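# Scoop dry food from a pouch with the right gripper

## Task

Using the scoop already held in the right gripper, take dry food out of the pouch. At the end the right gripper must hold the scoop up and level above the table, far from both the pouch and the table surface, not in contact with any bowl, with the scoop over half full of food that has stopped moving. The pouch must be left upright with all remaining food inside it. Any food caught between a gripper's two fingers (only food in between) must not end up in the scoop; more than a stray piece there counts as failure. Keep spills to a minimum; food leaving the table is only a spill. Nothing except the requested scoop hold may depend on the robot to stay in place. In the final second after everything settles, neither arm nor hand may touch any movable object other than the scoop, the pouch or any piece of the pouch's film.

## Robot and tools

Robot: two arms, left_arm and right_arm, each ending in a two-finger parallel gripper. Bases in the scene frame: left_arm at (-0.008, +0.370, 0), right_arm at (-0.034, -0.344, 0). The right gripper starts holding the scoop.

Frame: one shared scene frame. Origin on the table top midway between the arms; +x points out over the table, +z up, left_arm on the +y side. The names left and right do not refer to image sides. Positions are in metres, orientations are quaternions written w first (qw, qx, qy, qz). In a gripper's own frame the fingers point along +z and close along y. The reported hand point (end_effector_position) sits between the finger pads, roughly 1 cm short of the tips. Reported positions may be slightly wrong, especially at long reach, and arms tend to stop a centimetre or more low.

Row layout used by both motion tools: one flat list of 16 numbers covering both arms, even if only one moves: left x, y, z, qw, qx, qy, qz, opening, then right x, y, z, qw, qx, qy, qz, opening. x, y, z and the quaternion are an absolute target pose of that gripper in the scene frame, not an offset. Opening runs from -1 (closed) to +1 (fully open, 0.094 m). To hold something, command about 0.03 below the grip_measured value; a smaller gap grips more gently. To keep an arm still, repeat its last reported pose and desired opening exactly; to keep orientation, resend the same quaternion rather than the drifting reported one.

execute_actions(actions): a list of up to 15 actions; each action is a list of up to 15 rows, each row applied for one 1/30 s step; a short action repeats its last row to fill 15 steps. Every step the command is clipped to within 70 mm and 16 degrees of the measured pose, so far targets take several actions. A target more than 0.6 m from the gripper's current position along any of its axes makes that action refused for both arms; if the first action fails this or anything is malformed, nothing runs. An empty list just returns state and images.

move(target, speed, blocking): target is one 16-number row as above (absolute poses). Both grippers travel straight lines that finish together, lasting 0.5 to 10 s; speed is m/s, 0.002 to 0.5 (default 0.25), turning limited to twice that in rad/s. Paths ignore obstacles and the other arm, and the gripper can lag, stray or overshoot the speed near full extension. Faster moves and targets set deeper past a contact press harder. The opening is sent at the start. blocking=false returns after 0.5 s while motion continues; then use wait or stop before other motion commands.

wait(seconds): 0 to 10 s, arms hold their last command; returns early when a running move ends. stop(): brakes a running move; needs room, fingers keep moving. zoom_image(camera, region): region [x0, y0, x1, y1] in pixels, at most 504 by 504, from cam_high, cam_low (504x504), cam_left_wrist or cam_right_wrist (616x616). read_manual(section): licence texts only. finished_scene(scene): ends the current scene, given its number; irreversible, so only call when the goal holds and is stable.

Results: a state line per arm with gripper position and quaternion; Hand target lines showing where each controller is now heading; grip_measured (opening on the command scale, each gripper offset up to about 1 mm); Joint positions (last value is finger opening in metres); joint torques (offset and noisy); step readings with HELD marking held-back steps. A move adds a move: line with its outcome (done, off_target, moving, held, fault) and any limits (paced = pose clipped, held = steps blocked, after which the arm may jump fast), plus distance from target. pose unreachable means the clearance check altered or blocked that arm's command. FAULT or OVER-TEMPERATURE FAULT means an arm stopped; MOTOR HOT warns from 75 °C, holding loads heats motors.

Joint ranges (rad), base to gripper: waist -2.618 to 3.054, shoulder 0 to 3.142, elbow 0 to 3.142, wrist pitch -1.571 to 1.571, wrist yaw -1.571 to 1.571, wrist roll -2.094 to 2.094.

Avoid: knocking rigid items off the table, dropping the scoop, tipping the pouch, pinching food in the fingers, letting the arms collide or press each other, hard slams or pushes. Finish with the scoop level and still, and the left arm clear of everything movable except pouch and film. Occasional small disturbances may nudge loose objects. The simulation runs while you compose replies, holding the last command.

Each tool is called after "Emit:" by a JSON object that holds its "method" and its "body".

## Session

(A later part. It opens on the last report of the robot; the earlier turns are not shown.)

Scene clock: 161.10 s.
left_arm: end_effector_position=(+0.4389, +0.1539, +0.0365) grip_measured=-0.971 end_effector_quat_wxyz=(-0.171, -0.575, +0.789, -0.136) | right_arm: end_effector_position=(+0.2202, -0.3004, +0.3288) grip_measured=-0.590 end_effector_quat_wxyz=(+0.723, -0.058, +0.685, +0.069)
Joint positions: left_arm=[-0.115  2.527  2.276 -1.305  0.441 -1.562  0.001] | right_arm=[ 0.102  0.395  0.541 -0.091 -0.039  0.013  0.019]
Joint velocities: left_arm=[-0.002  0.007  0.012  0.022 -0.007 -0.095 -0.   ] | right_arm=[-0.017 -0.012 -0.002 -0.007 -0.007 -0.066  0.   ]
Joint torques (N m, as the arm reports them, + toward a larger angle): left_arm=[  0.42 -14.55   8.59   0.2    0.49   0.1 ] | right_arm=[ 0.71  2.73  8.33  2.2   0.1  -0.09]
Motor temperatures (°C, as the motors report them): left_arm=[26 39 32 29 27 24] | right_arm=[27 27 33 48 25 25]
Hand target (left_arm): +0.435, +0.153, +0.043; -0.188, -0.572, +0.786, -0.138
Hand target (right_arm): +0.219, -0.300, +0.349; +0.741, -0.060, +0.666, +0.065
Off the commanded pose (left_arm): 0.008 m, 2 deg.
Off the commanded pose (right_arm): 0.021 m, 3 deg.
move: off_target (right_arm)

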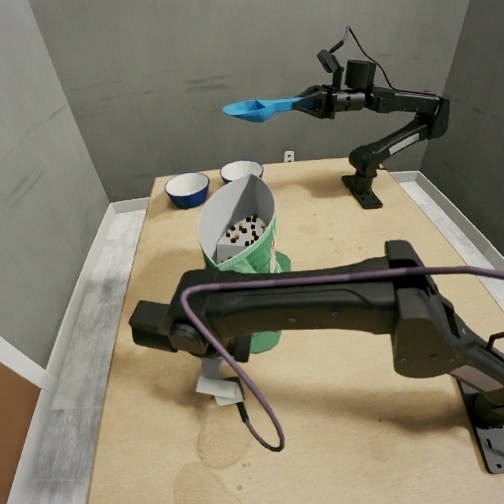

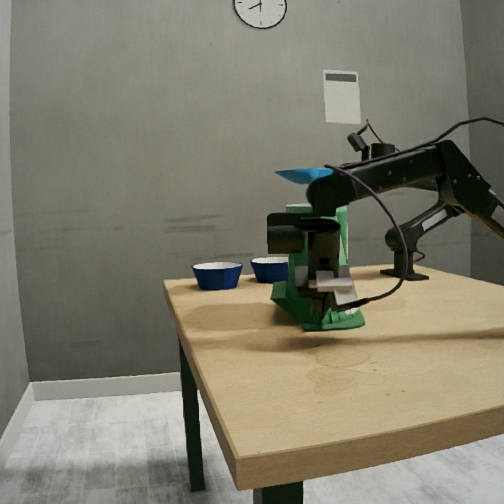

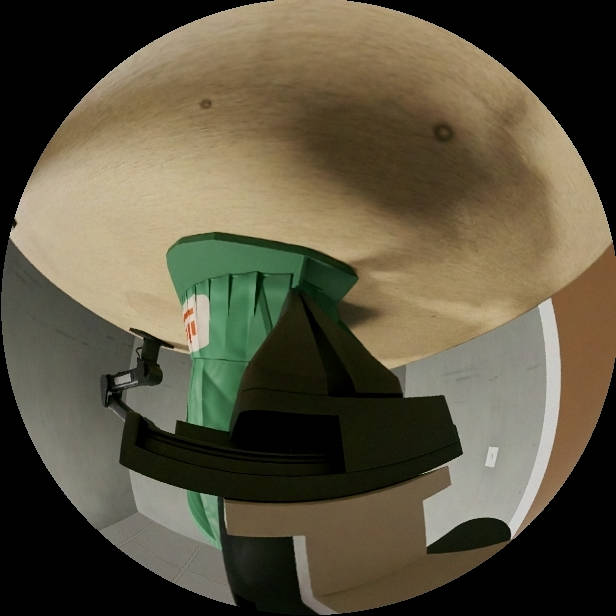

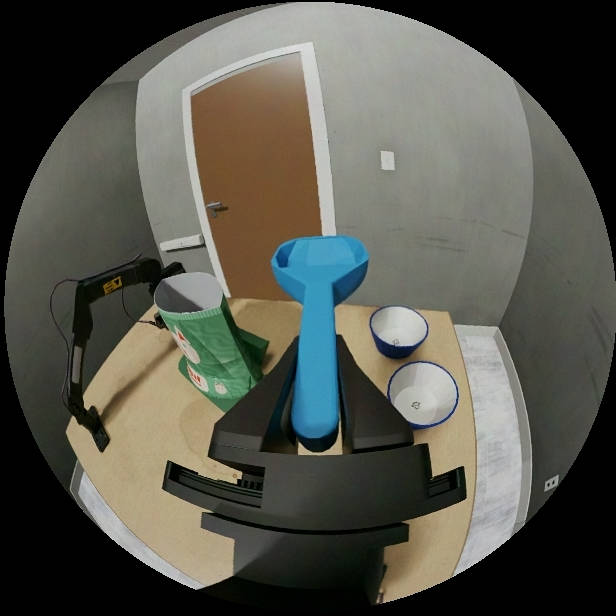

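Emit:
{"method": "move", "body": {"target": [0.39,0.27,0.1,-0.149,-0.507,0.844,-0.09,-1,0.15,-0.2,0.36,0.69,-0.25,0.62,0.28,-0.7], "speed": 0.08}}

Scene clock: 167.80 s.
left_arm: end_effector_position=(+0.4049, +0.2643, +0.0561) grip_measured=-0.971 end_effector_quat_wxyz=(-0.151, -0.521, +0.836, -0.080) | right_arm: end_effector_position=(+0.1590, -0.2012, +0.3380) grip_measured=-0.590 end_effector_quat_wxyz=(+0.671, -0.245, +0.644, +0.272)
Joint positions: left_arm=[ 0.06   2.344  2.048 -1.413  0.315 -1.217  0.001] | right_arm=[ 0.283  0.352  0.589 -0.183 -0.427  0.044  0.019]
Joint velocities: left_arm=[ 0.002  0.002 -0.002  0.022  0.022  0.022 -0.   ] | right_arm=[-0.007 -0.017  0.012 -0.022 -0.066  0.022  0.001]
Joint torques (N m, as the arm reports them, + toward a larger angle): left_arm=[  0.89 -21.63   7.66  -0.55   0.25   0.34] | right_arm=[ 0.53  1.51  7.74  1.99 -0.09  0.12]
Motor temperatures (°C, as the motors report them): left_arm=[26 40 32 29 27 24] | right_arm=[27 27 33 48 25 25]
Hand target (left_arm): +0.391, +0.269, +0.097; -0.149, -0.507, +0.844, -0.090
Hand target (right_arm): +0.150, -0.201, +0.359; +0.689, -0.249, +0.620, +0.280
Off the commanded pose (left_arm): 0.047 m, 2 deg.
Off the commanded pose (right_arm): 0.024 m, 4 deg.
move: off_target (left_arm, right_arm)

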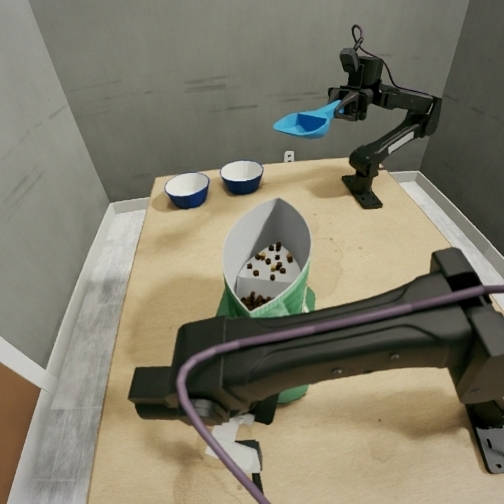

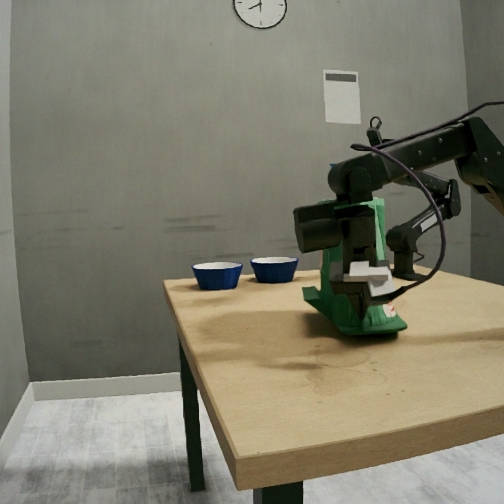

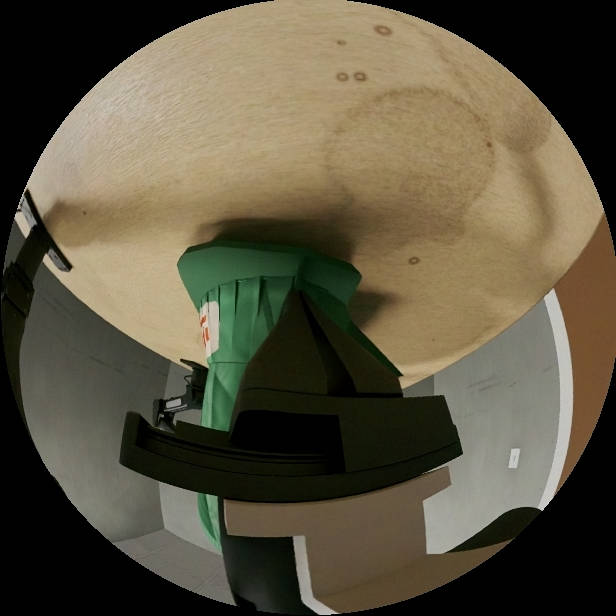

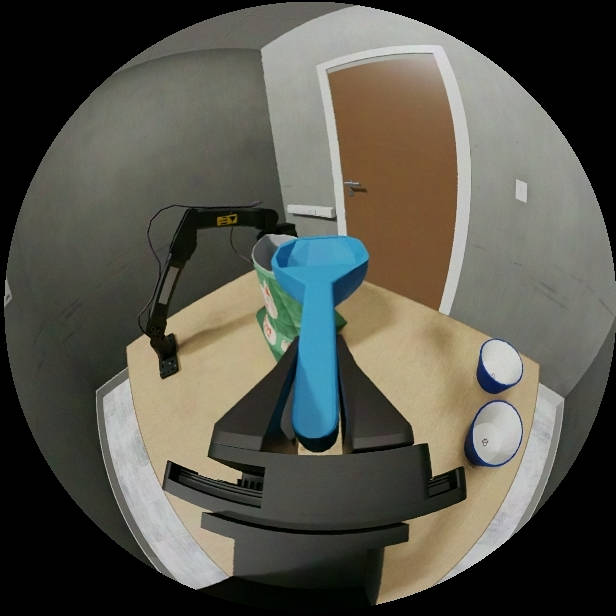

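Emit:
{"method": "move", "body": {"target": [0.395,0.23,0.185,-0.014,-0.588,0.809,-0.01,-1,0.2,-0.24,0.35,0.648,-0.315,0.605,0.338,-0.7], "speed": 0.08}}

Emit:
{"method": "move", "body": {"target": [0.387,0.2,0.225,0.056,-0.587,0.807,0.041,-1,0.2,-0.24,0.33,0.648,-0.315,0.605,0.338,-0.7], "speed": 0.08}}

Emit:
{"method": "move", "body": {"target": [0.37,0.13,0.27,0.261,-0.521,0.809,-0.07,-1,0.2,-0.24,0.31,0.6,-0.34,0.653,0.312,-0.7], "speed": 0.07}}

Scene clock: 179.67 s.
left_arm: end_effector_position=(+0.3939, +0.2377, +0.1341) grip_measured=-0.971 end_effector_quat_wxyz=(-0.010, -0.587, +0.809, -0.004) | right_arm: end_effector_position=(+0.2001, -0.2367, +0.3437) grip_measured=-0.590 end_effector_quat_wxyz=(+0.643, -0.313, +0.611, +0.340)
Joint positions: left_arm=[-0.128  2.213  2.182 -1.545  0.022 -1.567  0.001] | right_arm=[-0.326  0.701  0.589  0.291 -1.243  0.182  0.019]
Joint velocities: left_arm=[-0.017  0.007 -0.017 -0.081 -0.007 -0.095 -0.   ] | right_arm=[ 0.012  0.002 -0.007  0.066 -0.007  0.007 -0.001]
Joint torques (N m, as the arm reports them, + toward a larger angle): left_arm=[ -0.74 -20.15  11.77   0.21   0.13  -0.15] | right_arm=[-0.68  0.55  7.16  1.42  0.06  0.08]
Motor temperatures (°C, as the motors report them): left_arm=[26 42 32 29 27 24] | right_arm=[27 27 33 48 25 25]
Hand target (left_arm): +0.393, +0.231, +0.183; +0.018, -0.588, +0.807, -0.055
Hand target (right_arm): +0.200, -0.238, +0.350; +0.647, -0.316, +0.606, +0.337
Off the commanded pose (left_arm): 0.052 m, 1 deg.
Off the commanded pose (right_arm): 0.007 m, 1 deg.
joint sent to its limit (left arm) — the command would take joint 4 (wrist pitch) past its lower limit, so that joint was sent only as far as its limit.
move: off_target (left_arm)

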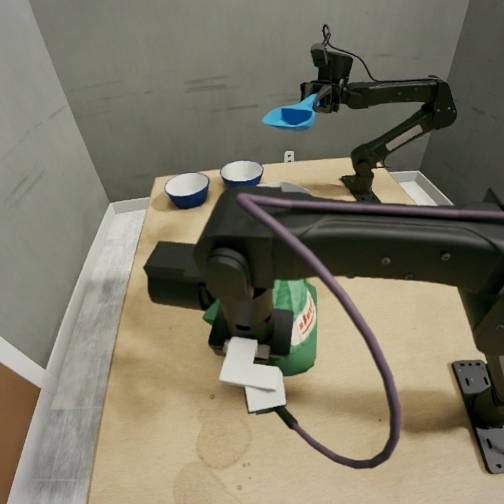

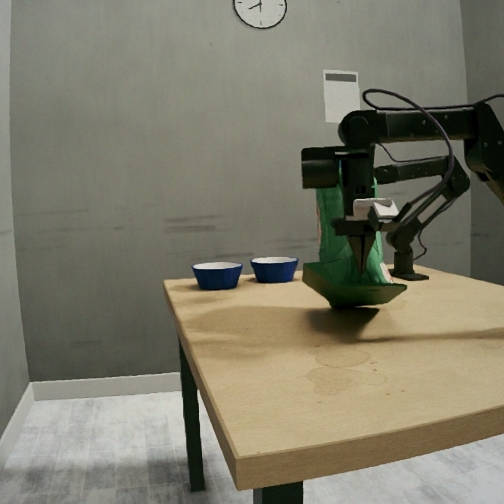

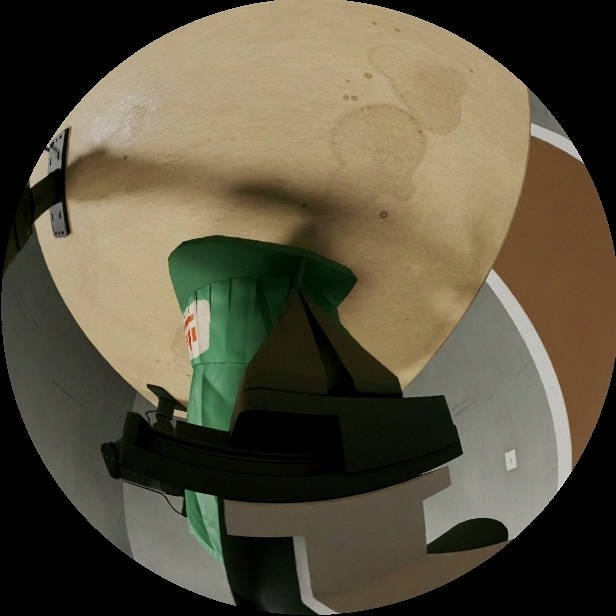

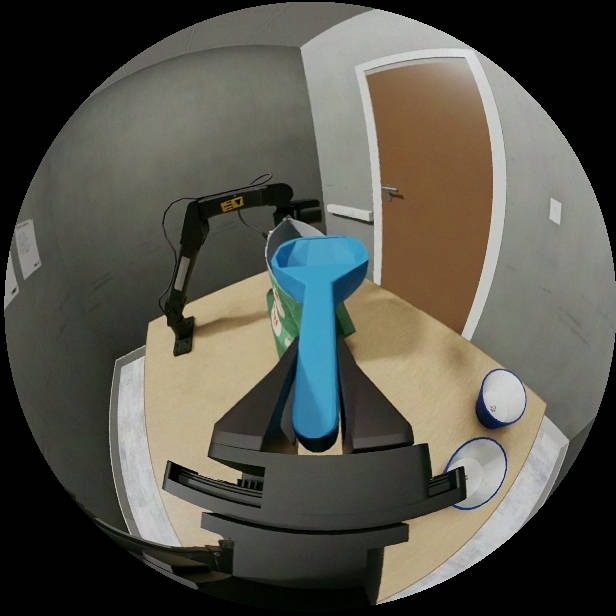

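Scene clock: 181.23 s.
left_arm: end_effector_position=(+0.3816, +0.2071, +0.1714) grip_measured=-0.971 end_effector_quat_wxyz=(+0.078, -0.577, +0.813, +0.002) | right_arm: end_effector_position=(+0.2002, -0.2386, +0.3304) grip_measured=-0.590 end_effector_quat_wxyz=(+0.647, -0.316, +0.606, +0.339)
Joint positions: left_arm=[-0.274  2.151  2.225 -1.574 -0.139 -1.688  0.001] | right_arm=[-0.34   0.701  0.519  0.397 -1.258  0.206  0.019]
Joint velocities: left_arm=[ 0.007 -0.007  0.002 -0.022  0.022  0.037 -0.001] | right_arm=[ 0.002  0.002 -0.002 -0.007 -0.066  0.066 -0.   ]
Joint torques (N m, as the arm reports them, + toward a larger angle): left_arm=[ -0.89 -19.8   12.06   0.59  -0.11  -0.06] | right_arm=[-0.72  0.01  5.65  1.41  0.09  0.08]
Motor temperatures (°C, as the motors report them): left_arm=[26 42 32 29 27 24] | right_arm=[27 27 33 48 25 25]
Hand target (left_arm): +0.384, +0.202, +0.223; +0.115, -0.578, +0.805, -0.064
Hand target (right_arm): +0.200, -0.240, +0.330; +0.648, -0.315, +0.605, +0.338
Off the commanded pose (left_arm): 0.054 m, 5 deg.
Off the commanded pose (right_arm): 0.001 m, 0 deg.
joint sent to its limit (left arm) — the command would take joint 4 (wrist pitch) past its lower limit, so that joint was sent only as far as its limit.
move: off_target (left_arm)

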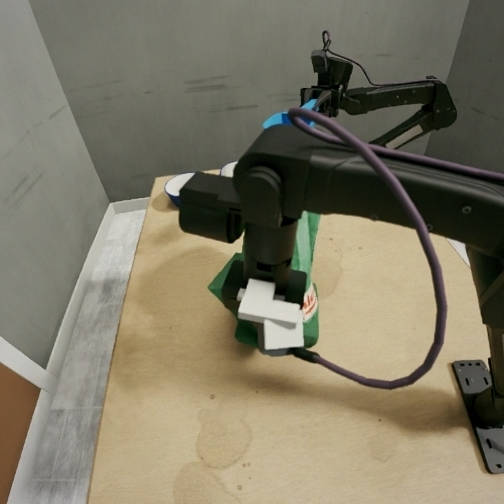

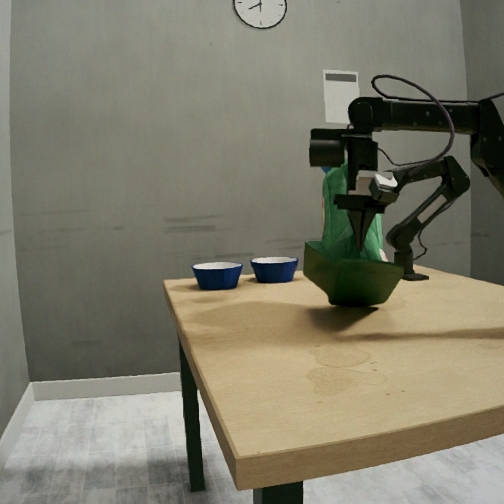

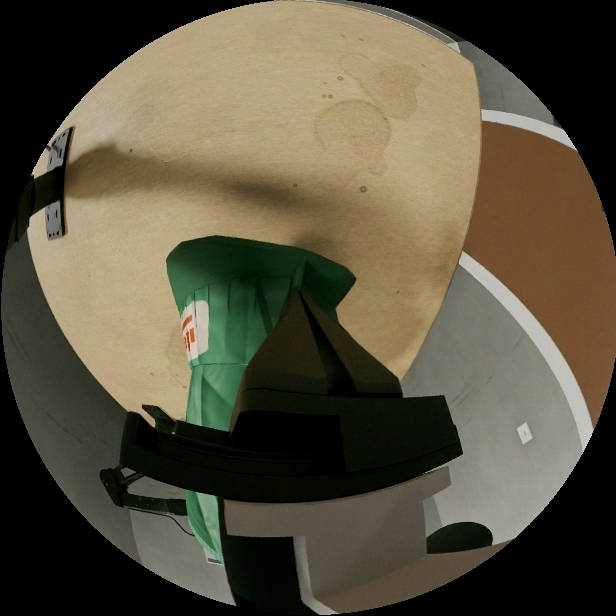

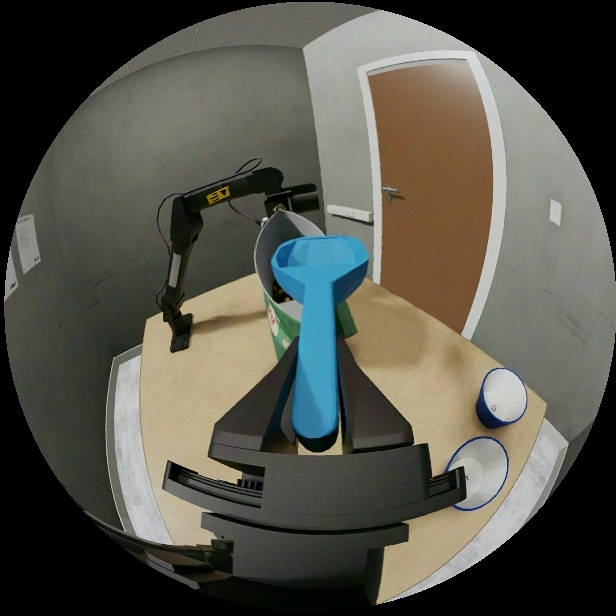

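Scene clock: 184.47 s.
left_arm: end_effector_position=(+0.3671, +0.1340, +0.2141) grip_measured=-0.971 end_effector_quat_wxyz=(+0.216, -0.524, +0.824, -0.029) | right_arm: end_effector_position=(+0.1956, -0.2378, +0.3154) grip_measured=-0.590 end_effector_quat_wxyz=(+0.614, -0.352, +0.638, +0.302)
Joint positions: left_arm=[-0.537  2.153  2.344 -1.574 -0.399 -1.817  0.001] | right_arm=[-0.343  0.701  0.67  -0.178 -1.259 -0.247  0.019]
Joint velocities: left_arm=[ 0.007  0.002 -0.012  0.007 -0.066  0.037  0.001] | right_arm=[-0.012 -0.002  0.012 -0.022 -0.022 -0.11  -0.001]
Joint torques (N m, as the arm reports them, + toward a larger angle): left_arm=[ -2.22 -18.39  12.51   0.78  -0.83  -0.01] | right_arm=[-0.21  2.04  6.91  0.88 -0.08 -0.08]
Motor temperatures (°C, as the motors report them): left_arm=[26 42 33 29 27 24] | right_arm=[27 27 33 47 25 25]
Hand target (left_arm): +0.367, +0.132, +0.269; +0.266, -0.521, +0.806, -0.088
Hand target (right_arm): +0.199, -0.240, +0.309; +0.601, -0.340, +0.653, +0.312
Off the commanded pose (left_arm): 0.056 m, 7 deg.
Off the commanded pose (right_arm): 0.007 m, 3 deg.
joint sent to its limit (left arm) — the command would take joint 4 (wrist pitch) past its lower limit, so that joint was sent only as far as its limit.
move: off_target (left_arm, right_arm)

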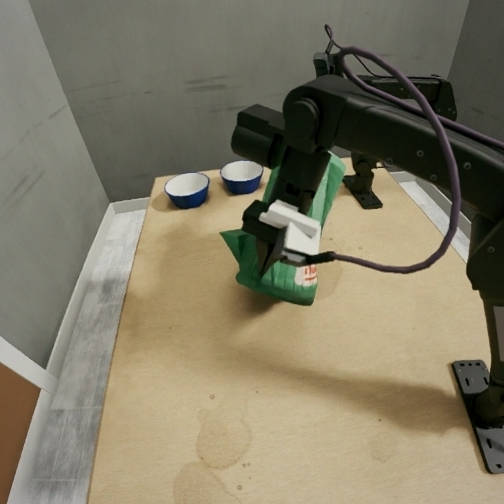

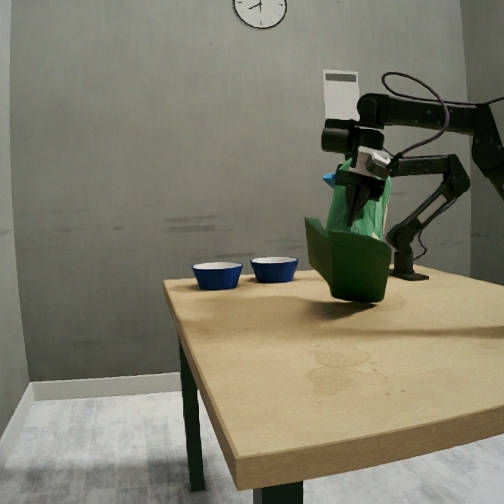

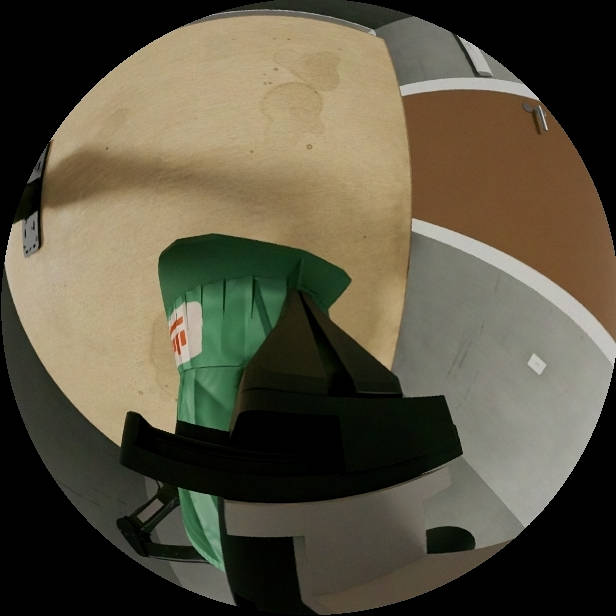

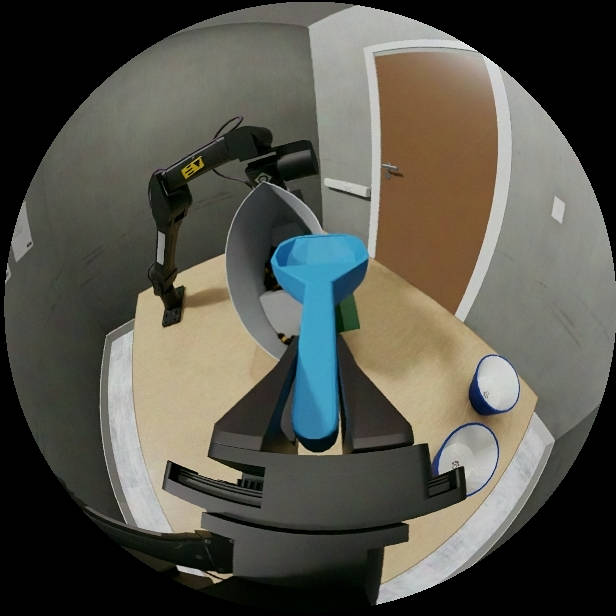

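Emit:
{"method": "move", "body": {"target": [0.365,0.135,0.28,0.266,-0.521,0.806,-0.088,-1,0.163,-0.214,0.33,0.6,-0.34,0.653,0.312,-0.7], "speed": 0.08}}

Emit:
{"method": "move", "body": {"target": [0.365,0.135,0.28,0.266,-0.521,0.806,-0.088,-1,0.205,-0.145,0.315,0.496,-0.383,0.735,0.258,-0.7], "speed": 0.08}}

Scene clock: 190.43 s.
left_arm: end_effector_position=(+0.3631, +0.1296, +0.2167) grip_measured=-0.971 end_effector_quat_wxyz=(+0.215, -0.519, +0.826, -0.034) | right_arm: end_effector_position=(+0.1669, -0.2152, +0.3242) grip_measured=-0.590 end_effector_quat_wxyz=(+0.601, -0.344, +0.650, +0.313)
Joint positions: left_arm=[-0.549  2.146  2.343 -1.574 -0.395 -1.817  0.001] | right_arm=[-0.217  0.569  0.701 -0.328 -1.138 -0.185  0.019]
Joint velocities: left_arm=[-0.022 -0.002 -0.007 -0.139  0.022 -0.051 -0.001] | right_arm=[ 0.027 -0.002  0.012 -0.051  0.051  0.022 -0.   ]
Joint torques (N m, as the arm reports them, + toward a larger angle): left_arm=[ -1.15 -20.62  11.13   0.78  -0.84  -0.01] | right_arm=[ 0.71 -0.38  7.39  1.16  0.11  0.13]
Motor temperatures (°C, as the motors report them): left_arm=[26 41 33 29 28 24] | right_arm=[27 27 33 46 25 25]
Hand target (left_arm): +0.362, +0.138, +0.277; +0.267, -0.523, +0.804, -0.095
Hand target (right_arm): +0.162, -0.214, +0.329; +0.601, -0.340, +0.652, +0.313
Off the commanded pose (left_arm): 0.064 m, 9 deg.
Off the commanded pose (right_arm): 0.007 m, 1 deg.
joint sent to its limit (left arm) — the command would take joint 4 (wrist pitch) past its lower limit, so that joint was sent only as far as its limit.
move: off_target (left_arm)

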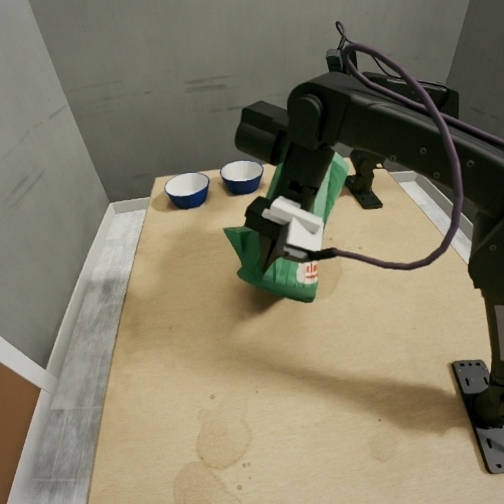

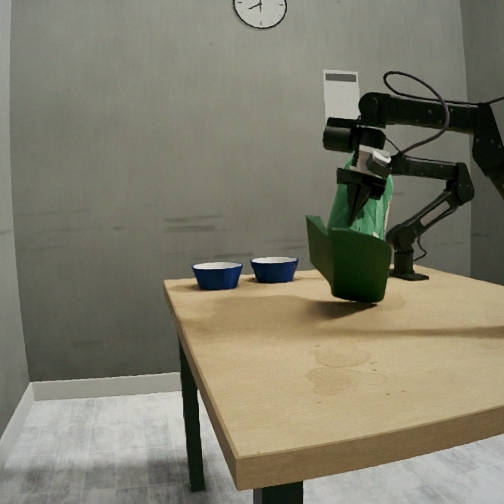

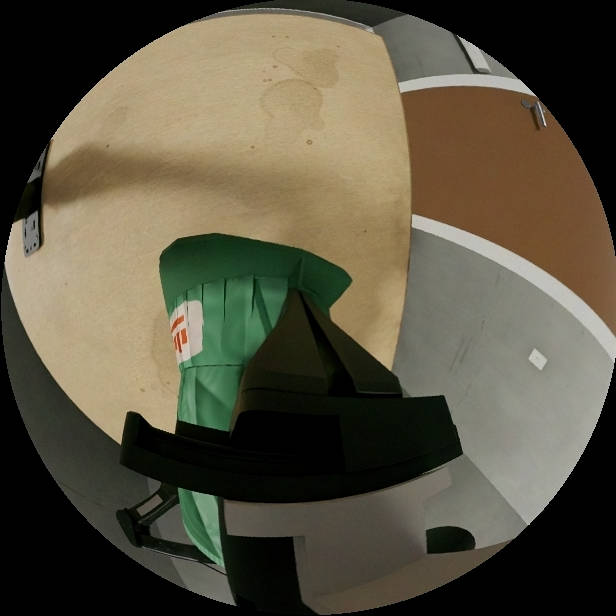

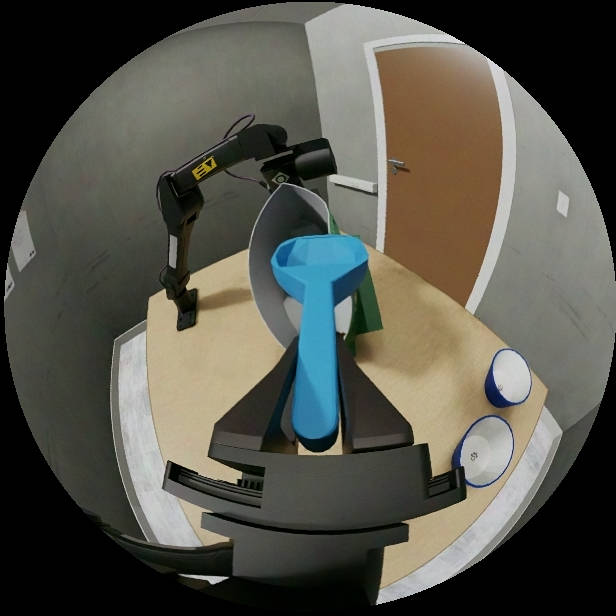

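Scene clock: 192.77 s.
left_arm: end_effector_position=(+0.3587, +0.1238, +0.2154) grip_measured=-0.971 end_effector_quat_wxyz=(+0.206, -0.515, +0.831, -0.037) | right_arm: end_effector_position=(+0.2042, -0.1494, +0.3032) grip_measured=-0.590 end_effector_quat_wxyz=(+0.483, -0.378, +0.745, +0.263)
Joint positions: left_arm=[-0.56   2.145  2.341 -1.574 -0.379 -1.817  0.001] | right_arm=[ 0.346  0.9    0.984 -0.559 -0.531 -0.226  0.019]
Joint velocities: left_arm=[-0.002  0.002 -0.022 -0.007  0.007  0.022 -0.   ] | right_arm=[-0.012  0.002  0.002 -0.007 -0.037  0.007 -0.001]
Joint torques (N m, as the arm reports them, + toward a larger angle): left_arm=[ -0.59 -20.87  10.98   0.78  -0.98  -0.04] | right_arm=[ 0.56 -1.38  8.08  1.75 -0.07 -0.08]
Motor temperatures (°C, as the motors report them): left_arm=[26 41 33 29 28 24] | right_arm=[27 27 33 46 25 25]
Hand target (left_arm): +0.361, +0.137, +0.277; +0.267, -0.523, +0.804, -0.096
Hand target (right_arm): +0.205, -0.148, +0.316; +0.497, -0.382, +0.735, +0.259
Off the commanded pose (left_arm): 0.066 m, 9 deg.
Off the commanded pose (right_arm): 0.013 m, 2 deg.
joint sent to its limit (left arm) — the command would take joint 4 (wrist pitch) past its lower limit, so that joint was sent only as far as its limit.
move: off_target (left_arm, right_arm)

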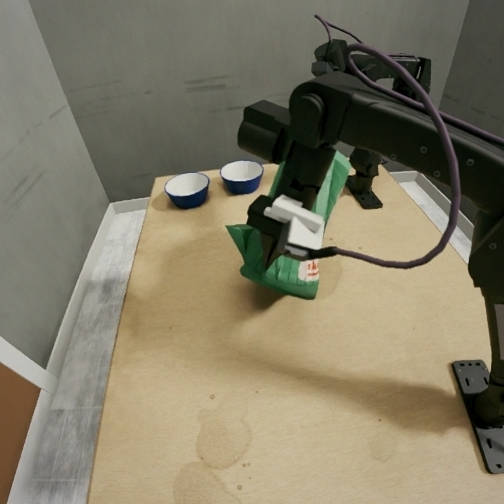

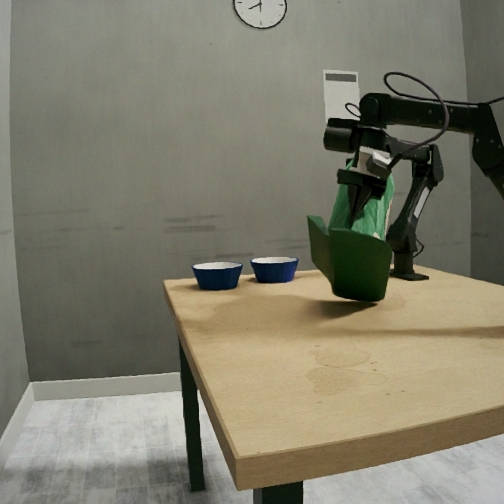

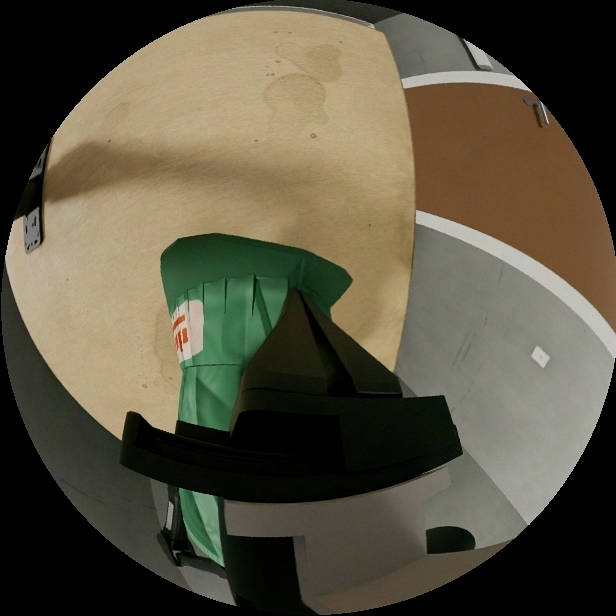

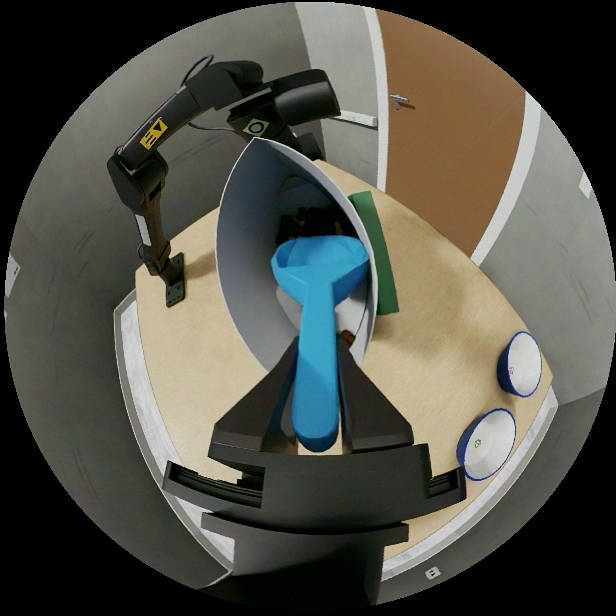

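Emit:
{"method": "move", "body": {"target": [0.365,0.135,0.28,0.266,-0.521,0.806,-0.088,-1,0.184,-0.119,0.295,0.502,-0.328,0.772,0.213,-0.7], "speed": 0.06}}

Emit:
{"method": "zoom_image", "body": {"camera": "cam_right_wrist", "region": [210,130,430,360]}}

Scene clock: 198.73 s.
left_arm: end_effector_position=(+0.3557, +0.1191, +0.2122) grip_measured=-0.971 end_effector_quat_wxyz=(+0.197, -0.513, +0.834, -0.038) | right_arm: end_effector_position=(+0.1858, -0.1196, +0.2837) grip_measured=-0.590 end_effector_quat_wxyz=(+0.482, -0.336, +0.782, +0.208)
Joint positions: left_arm=[-0.565  2.149  2.34  -1.574 -0.361 -1.819  0.001] | right_arm=[ 0.734  0.878  0.934 -0.522 -0.037 -0.017  0.019]
Joint velocities: left_arm=[ 0.002 -0.002 -0.017 -0.007 -0.051  0.007 -0.001] | right_arm=[ 0.007 -0.007 -0.042 -0.037 -0.007 -0.037 -0.001]
Joint torques (N m, as the arm reports them, + toward a larger angle): left_arm=[ -0.16 -21.46  10.93   0.78  -1.12  -0.05] | right_arm=[ 0.82 -3.62  6.    2.08  0.18  0.13]
Motor temperatures (°C, as the motors report them): left_arm=[26 42 33 29 28 24] | right_arm=[27 27 33 46 25 25]
Hand target (left_arm): +0.361, +0.137, +0.277; +0.266, -0.524, +0.803, -0.096
Hand target (right_arm): +0.185, -0.120, +0.295; +0.502, -0.327, +0.772, +0.215
Off the commanded pose (left_arm): 0.070 m, 10 deg.
Off the commanded pose (right_arm): 0.011 m, 3 deg.
joint sent to its limit (left arm) — the command would take joint 4 (wrist pitch) past its lower limit, so that joint was sent only as far as its limit.
move: off_target (left_arm, right_arm)

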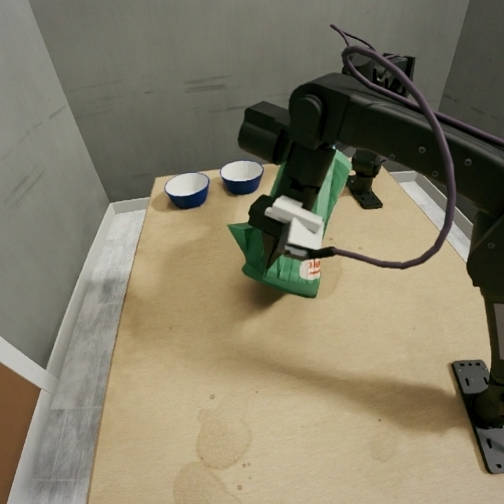

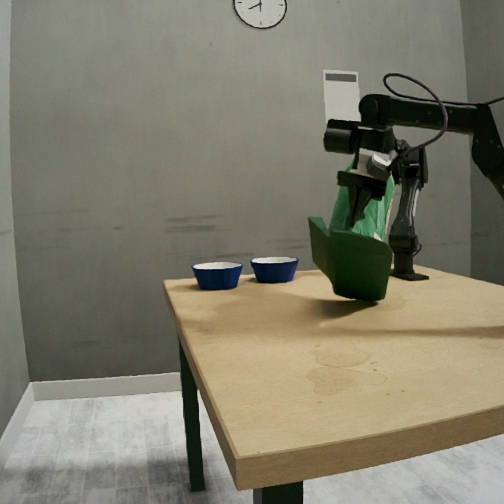

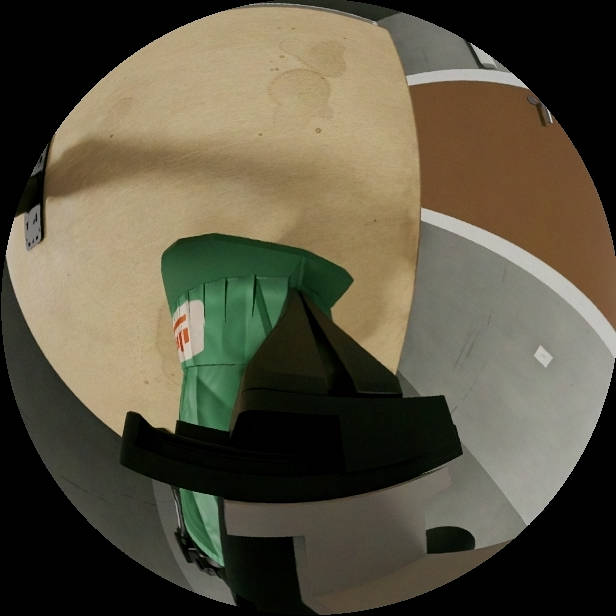

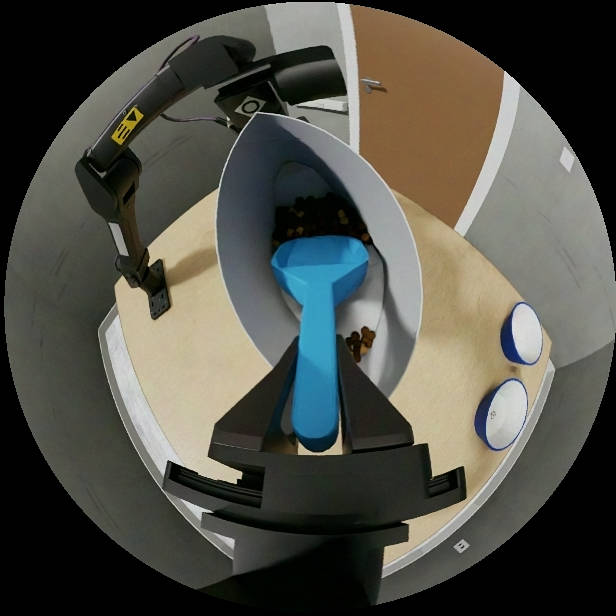

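Region (210, 130, 430, 360) of cam_right_wrist's 616x616 image, scaled by 2.191, with more detail than that image has; it fills the left 482 columns of this view, and the rest is white.

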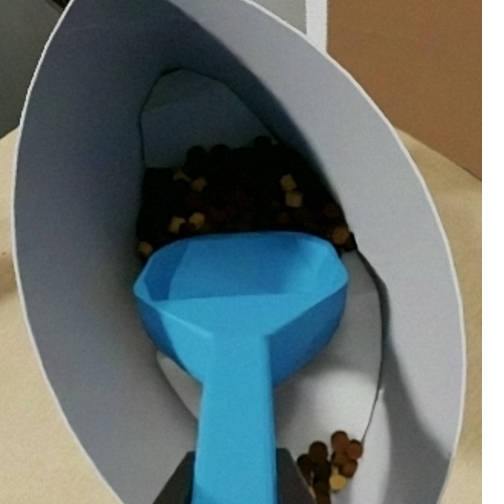

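Emit:
{"method": "move", "body": {"target": [0.36,0.13,0.275,0.266,-0.521,0.806,-0.088,-1,0.212,-0.097,0.298,0.453,-0.366,0.785,0.211,-0.7], "speed": 0.04}}

Emit:
{"method": "move", "body": {"target": [0.36,0.13,0.275,0.266,-0.521,0.806,-0.088,-1,0.238,-0.066,0.28,0.465,-0.363,0.777,0.217,-0.7], "speed": 0.04}}

Emit:
{"method": "zoom_image", "body": {"camera": "cam_right_wrist", "region": [210,130,430,360]}}

Scene clock: 211.30 s.
left_arm: end_effector_position=(+0.3530, +0.1152, +0.2107) grip_measured=-0.971 end_effector_quat_wxyz=(+0.199, -0.513, +0.834, -0.037) | right_arm: end_effector_position=(+0.2080, -0.0990, +0.2892) grip_measured=-0.590 end_effector_quat_wxyz=(+0.445, -0.365, +0.791, +0.208)
Joint positions: left_arm=[-0.578  2.152  2.338 -1.574 -0.366 -1.832  0.001] | right_arm=[ 0.686  1.059  1.098 -0.588 -0.124 -0.069  0.019]
Joint velocities: left_arm=[-0.007 -0.017 -0.007  0.007  0.037  0.007 -0.001] | right_arm=[-0.007  0.012 -0.012 -0.081  0.007  0.007 -0.001]
Joint torques (N m, as the arm reports them, + toward a larger angle): left_arm=[ -0.48 -21.5   10.     0.77  -1.12  -0.11] | right_arm=[-0.74 -2.29  8.    1.79 -0.1  -0.12]
Motor temperatures (°C, as the motors report them): left_arm=[26 43 34 29 29 24] | right_arm=[27 27 33 47 25 25]
Hand target (left_arm): +0.356, +0.132, +0.273; +0.265, -0.524, +0.804, -0.093
Hand target (right_arm): +0.212, -0.097, +0.298; +0.453, -0.366, +0.785, +0.211
Off the commanded pose (left_arm): 0.066 m, 10 deg.
Off the commanded pose (right_arm): 0.010 m, 1 deg.
joint sent to its limit (left arm) — the command would take joint 4 (wrist pitch) past its lower limit, so that joint was sent only as far as its limit.
move: off_target (left_arm)

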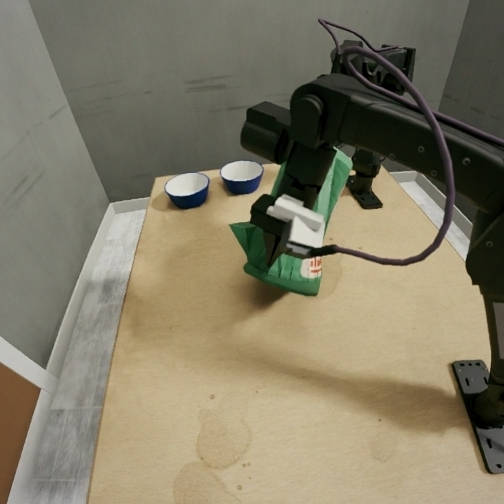

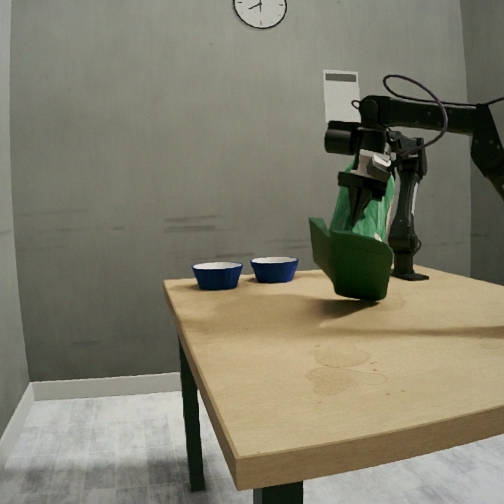

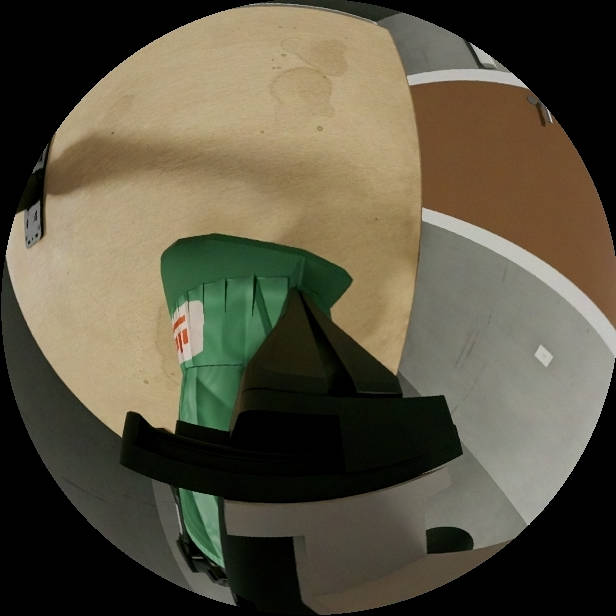

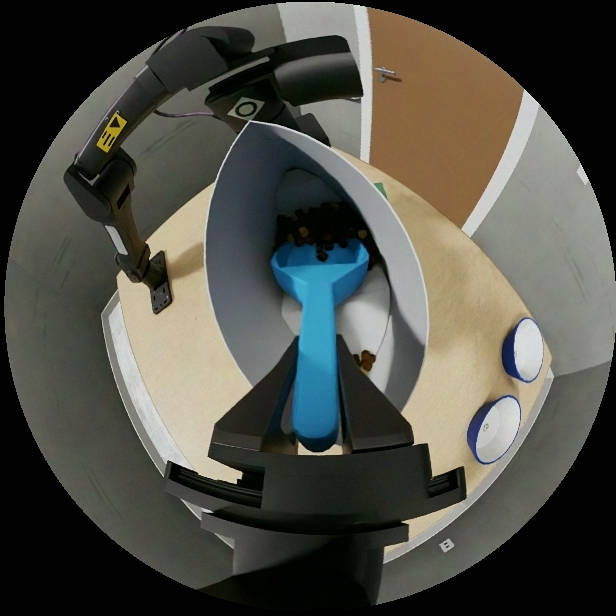

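Scene clock: 213.87 s.
left_arm: end_effector_position=(+0.3625, +0.1289, +0.2147) grip_measured=-0.971 end_effector_quat_wxyz=(+0.220, -0.528, +0.819, -0.031) | right_arm: end_effector_position=(+0.2302, -0.0759, +0.2900) grip_measured=-0.590 end_effector_quat_wxyz=(+0.466, -0.363, +0.777, +0.217)
Joint positions: left_arm=[-0.557  2.149  2.337 -1.574 -0.411 -1.849  0.001] | right_arm=[ 0.692  1.145  1.098 -0.447 -0.126 -0.069  0.019]
Joint velocities: left_arm=[ 0.007 -0.007  0.002 -0.051  0.037 -0.022 -0.   ] | right_arm=[ 0.012 -0.012  0.002  0.022 -0.022  0.081  0.001]
Joint torques (N m, as the arm reports them, + toward a larger angle): left_arm=[ -2.04 -20.84  10.35   0.76  -0.75   0.06] | right_arm=[ 0.7  -0.8   5.66  2.28  0.04  0.04]
Motor temperatures (°C, as the motors report them): left_arm=[26 43 33 29 29 24] | right_arm=[27 27 33 47 25 25]
Hand target (left_arm): +0.357, +0.133, +0.273; +0.266, -0.523, +0.804, -0.092
Hand target (right_arm): +0.238, -0.067, +0.280; +0.465, -0.363, +0.778, +0.217
Off the commanded pose (left_arm): 0.060 m, 9 deg.
Off the commanded pose (right_arm): 0.016 m, 0 deg.
joint sent to its limit (left arm) — the command would take joint 4 (wrist pitch) past its lower limit, so that joint was sent only as far as its limit.
move: off_target (left_arm, right_arm)

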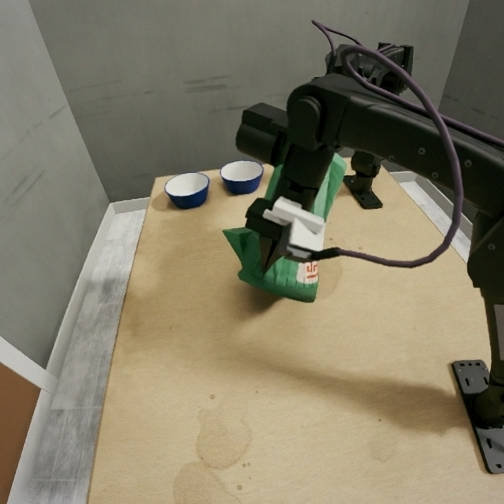

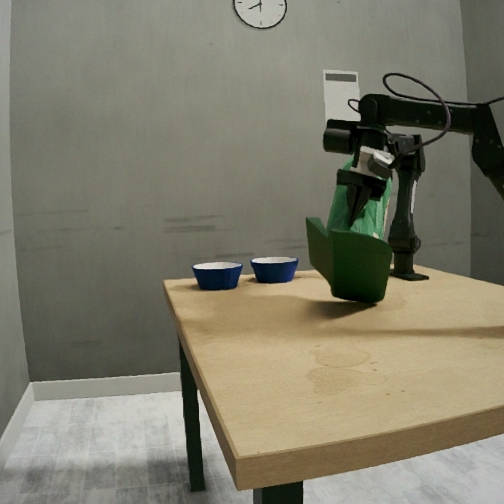

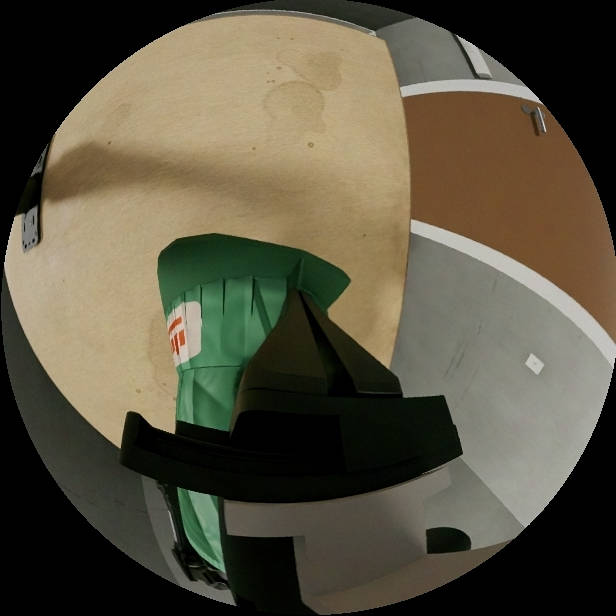

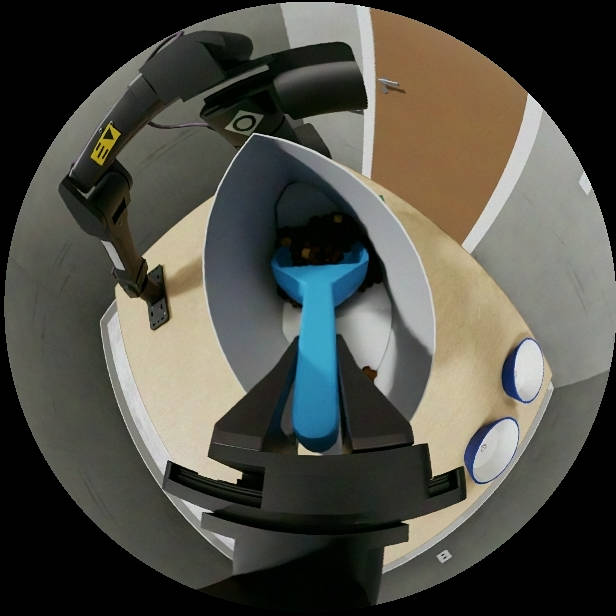

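Region (210, 130, 430, 360) of cam_right_wrist's 616x616 image, scaled by 2.191, with more detail than that image has; it fills the left 482 columns of this view, and the rest is white.

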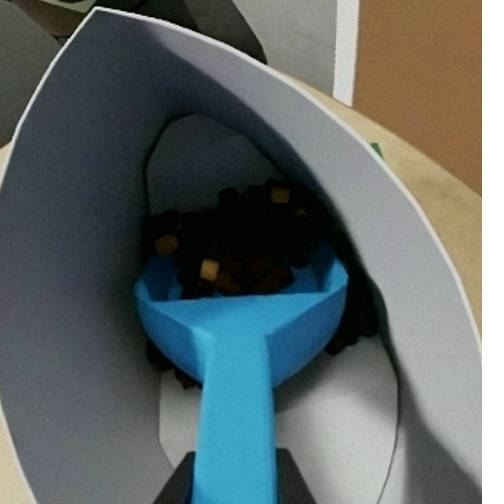

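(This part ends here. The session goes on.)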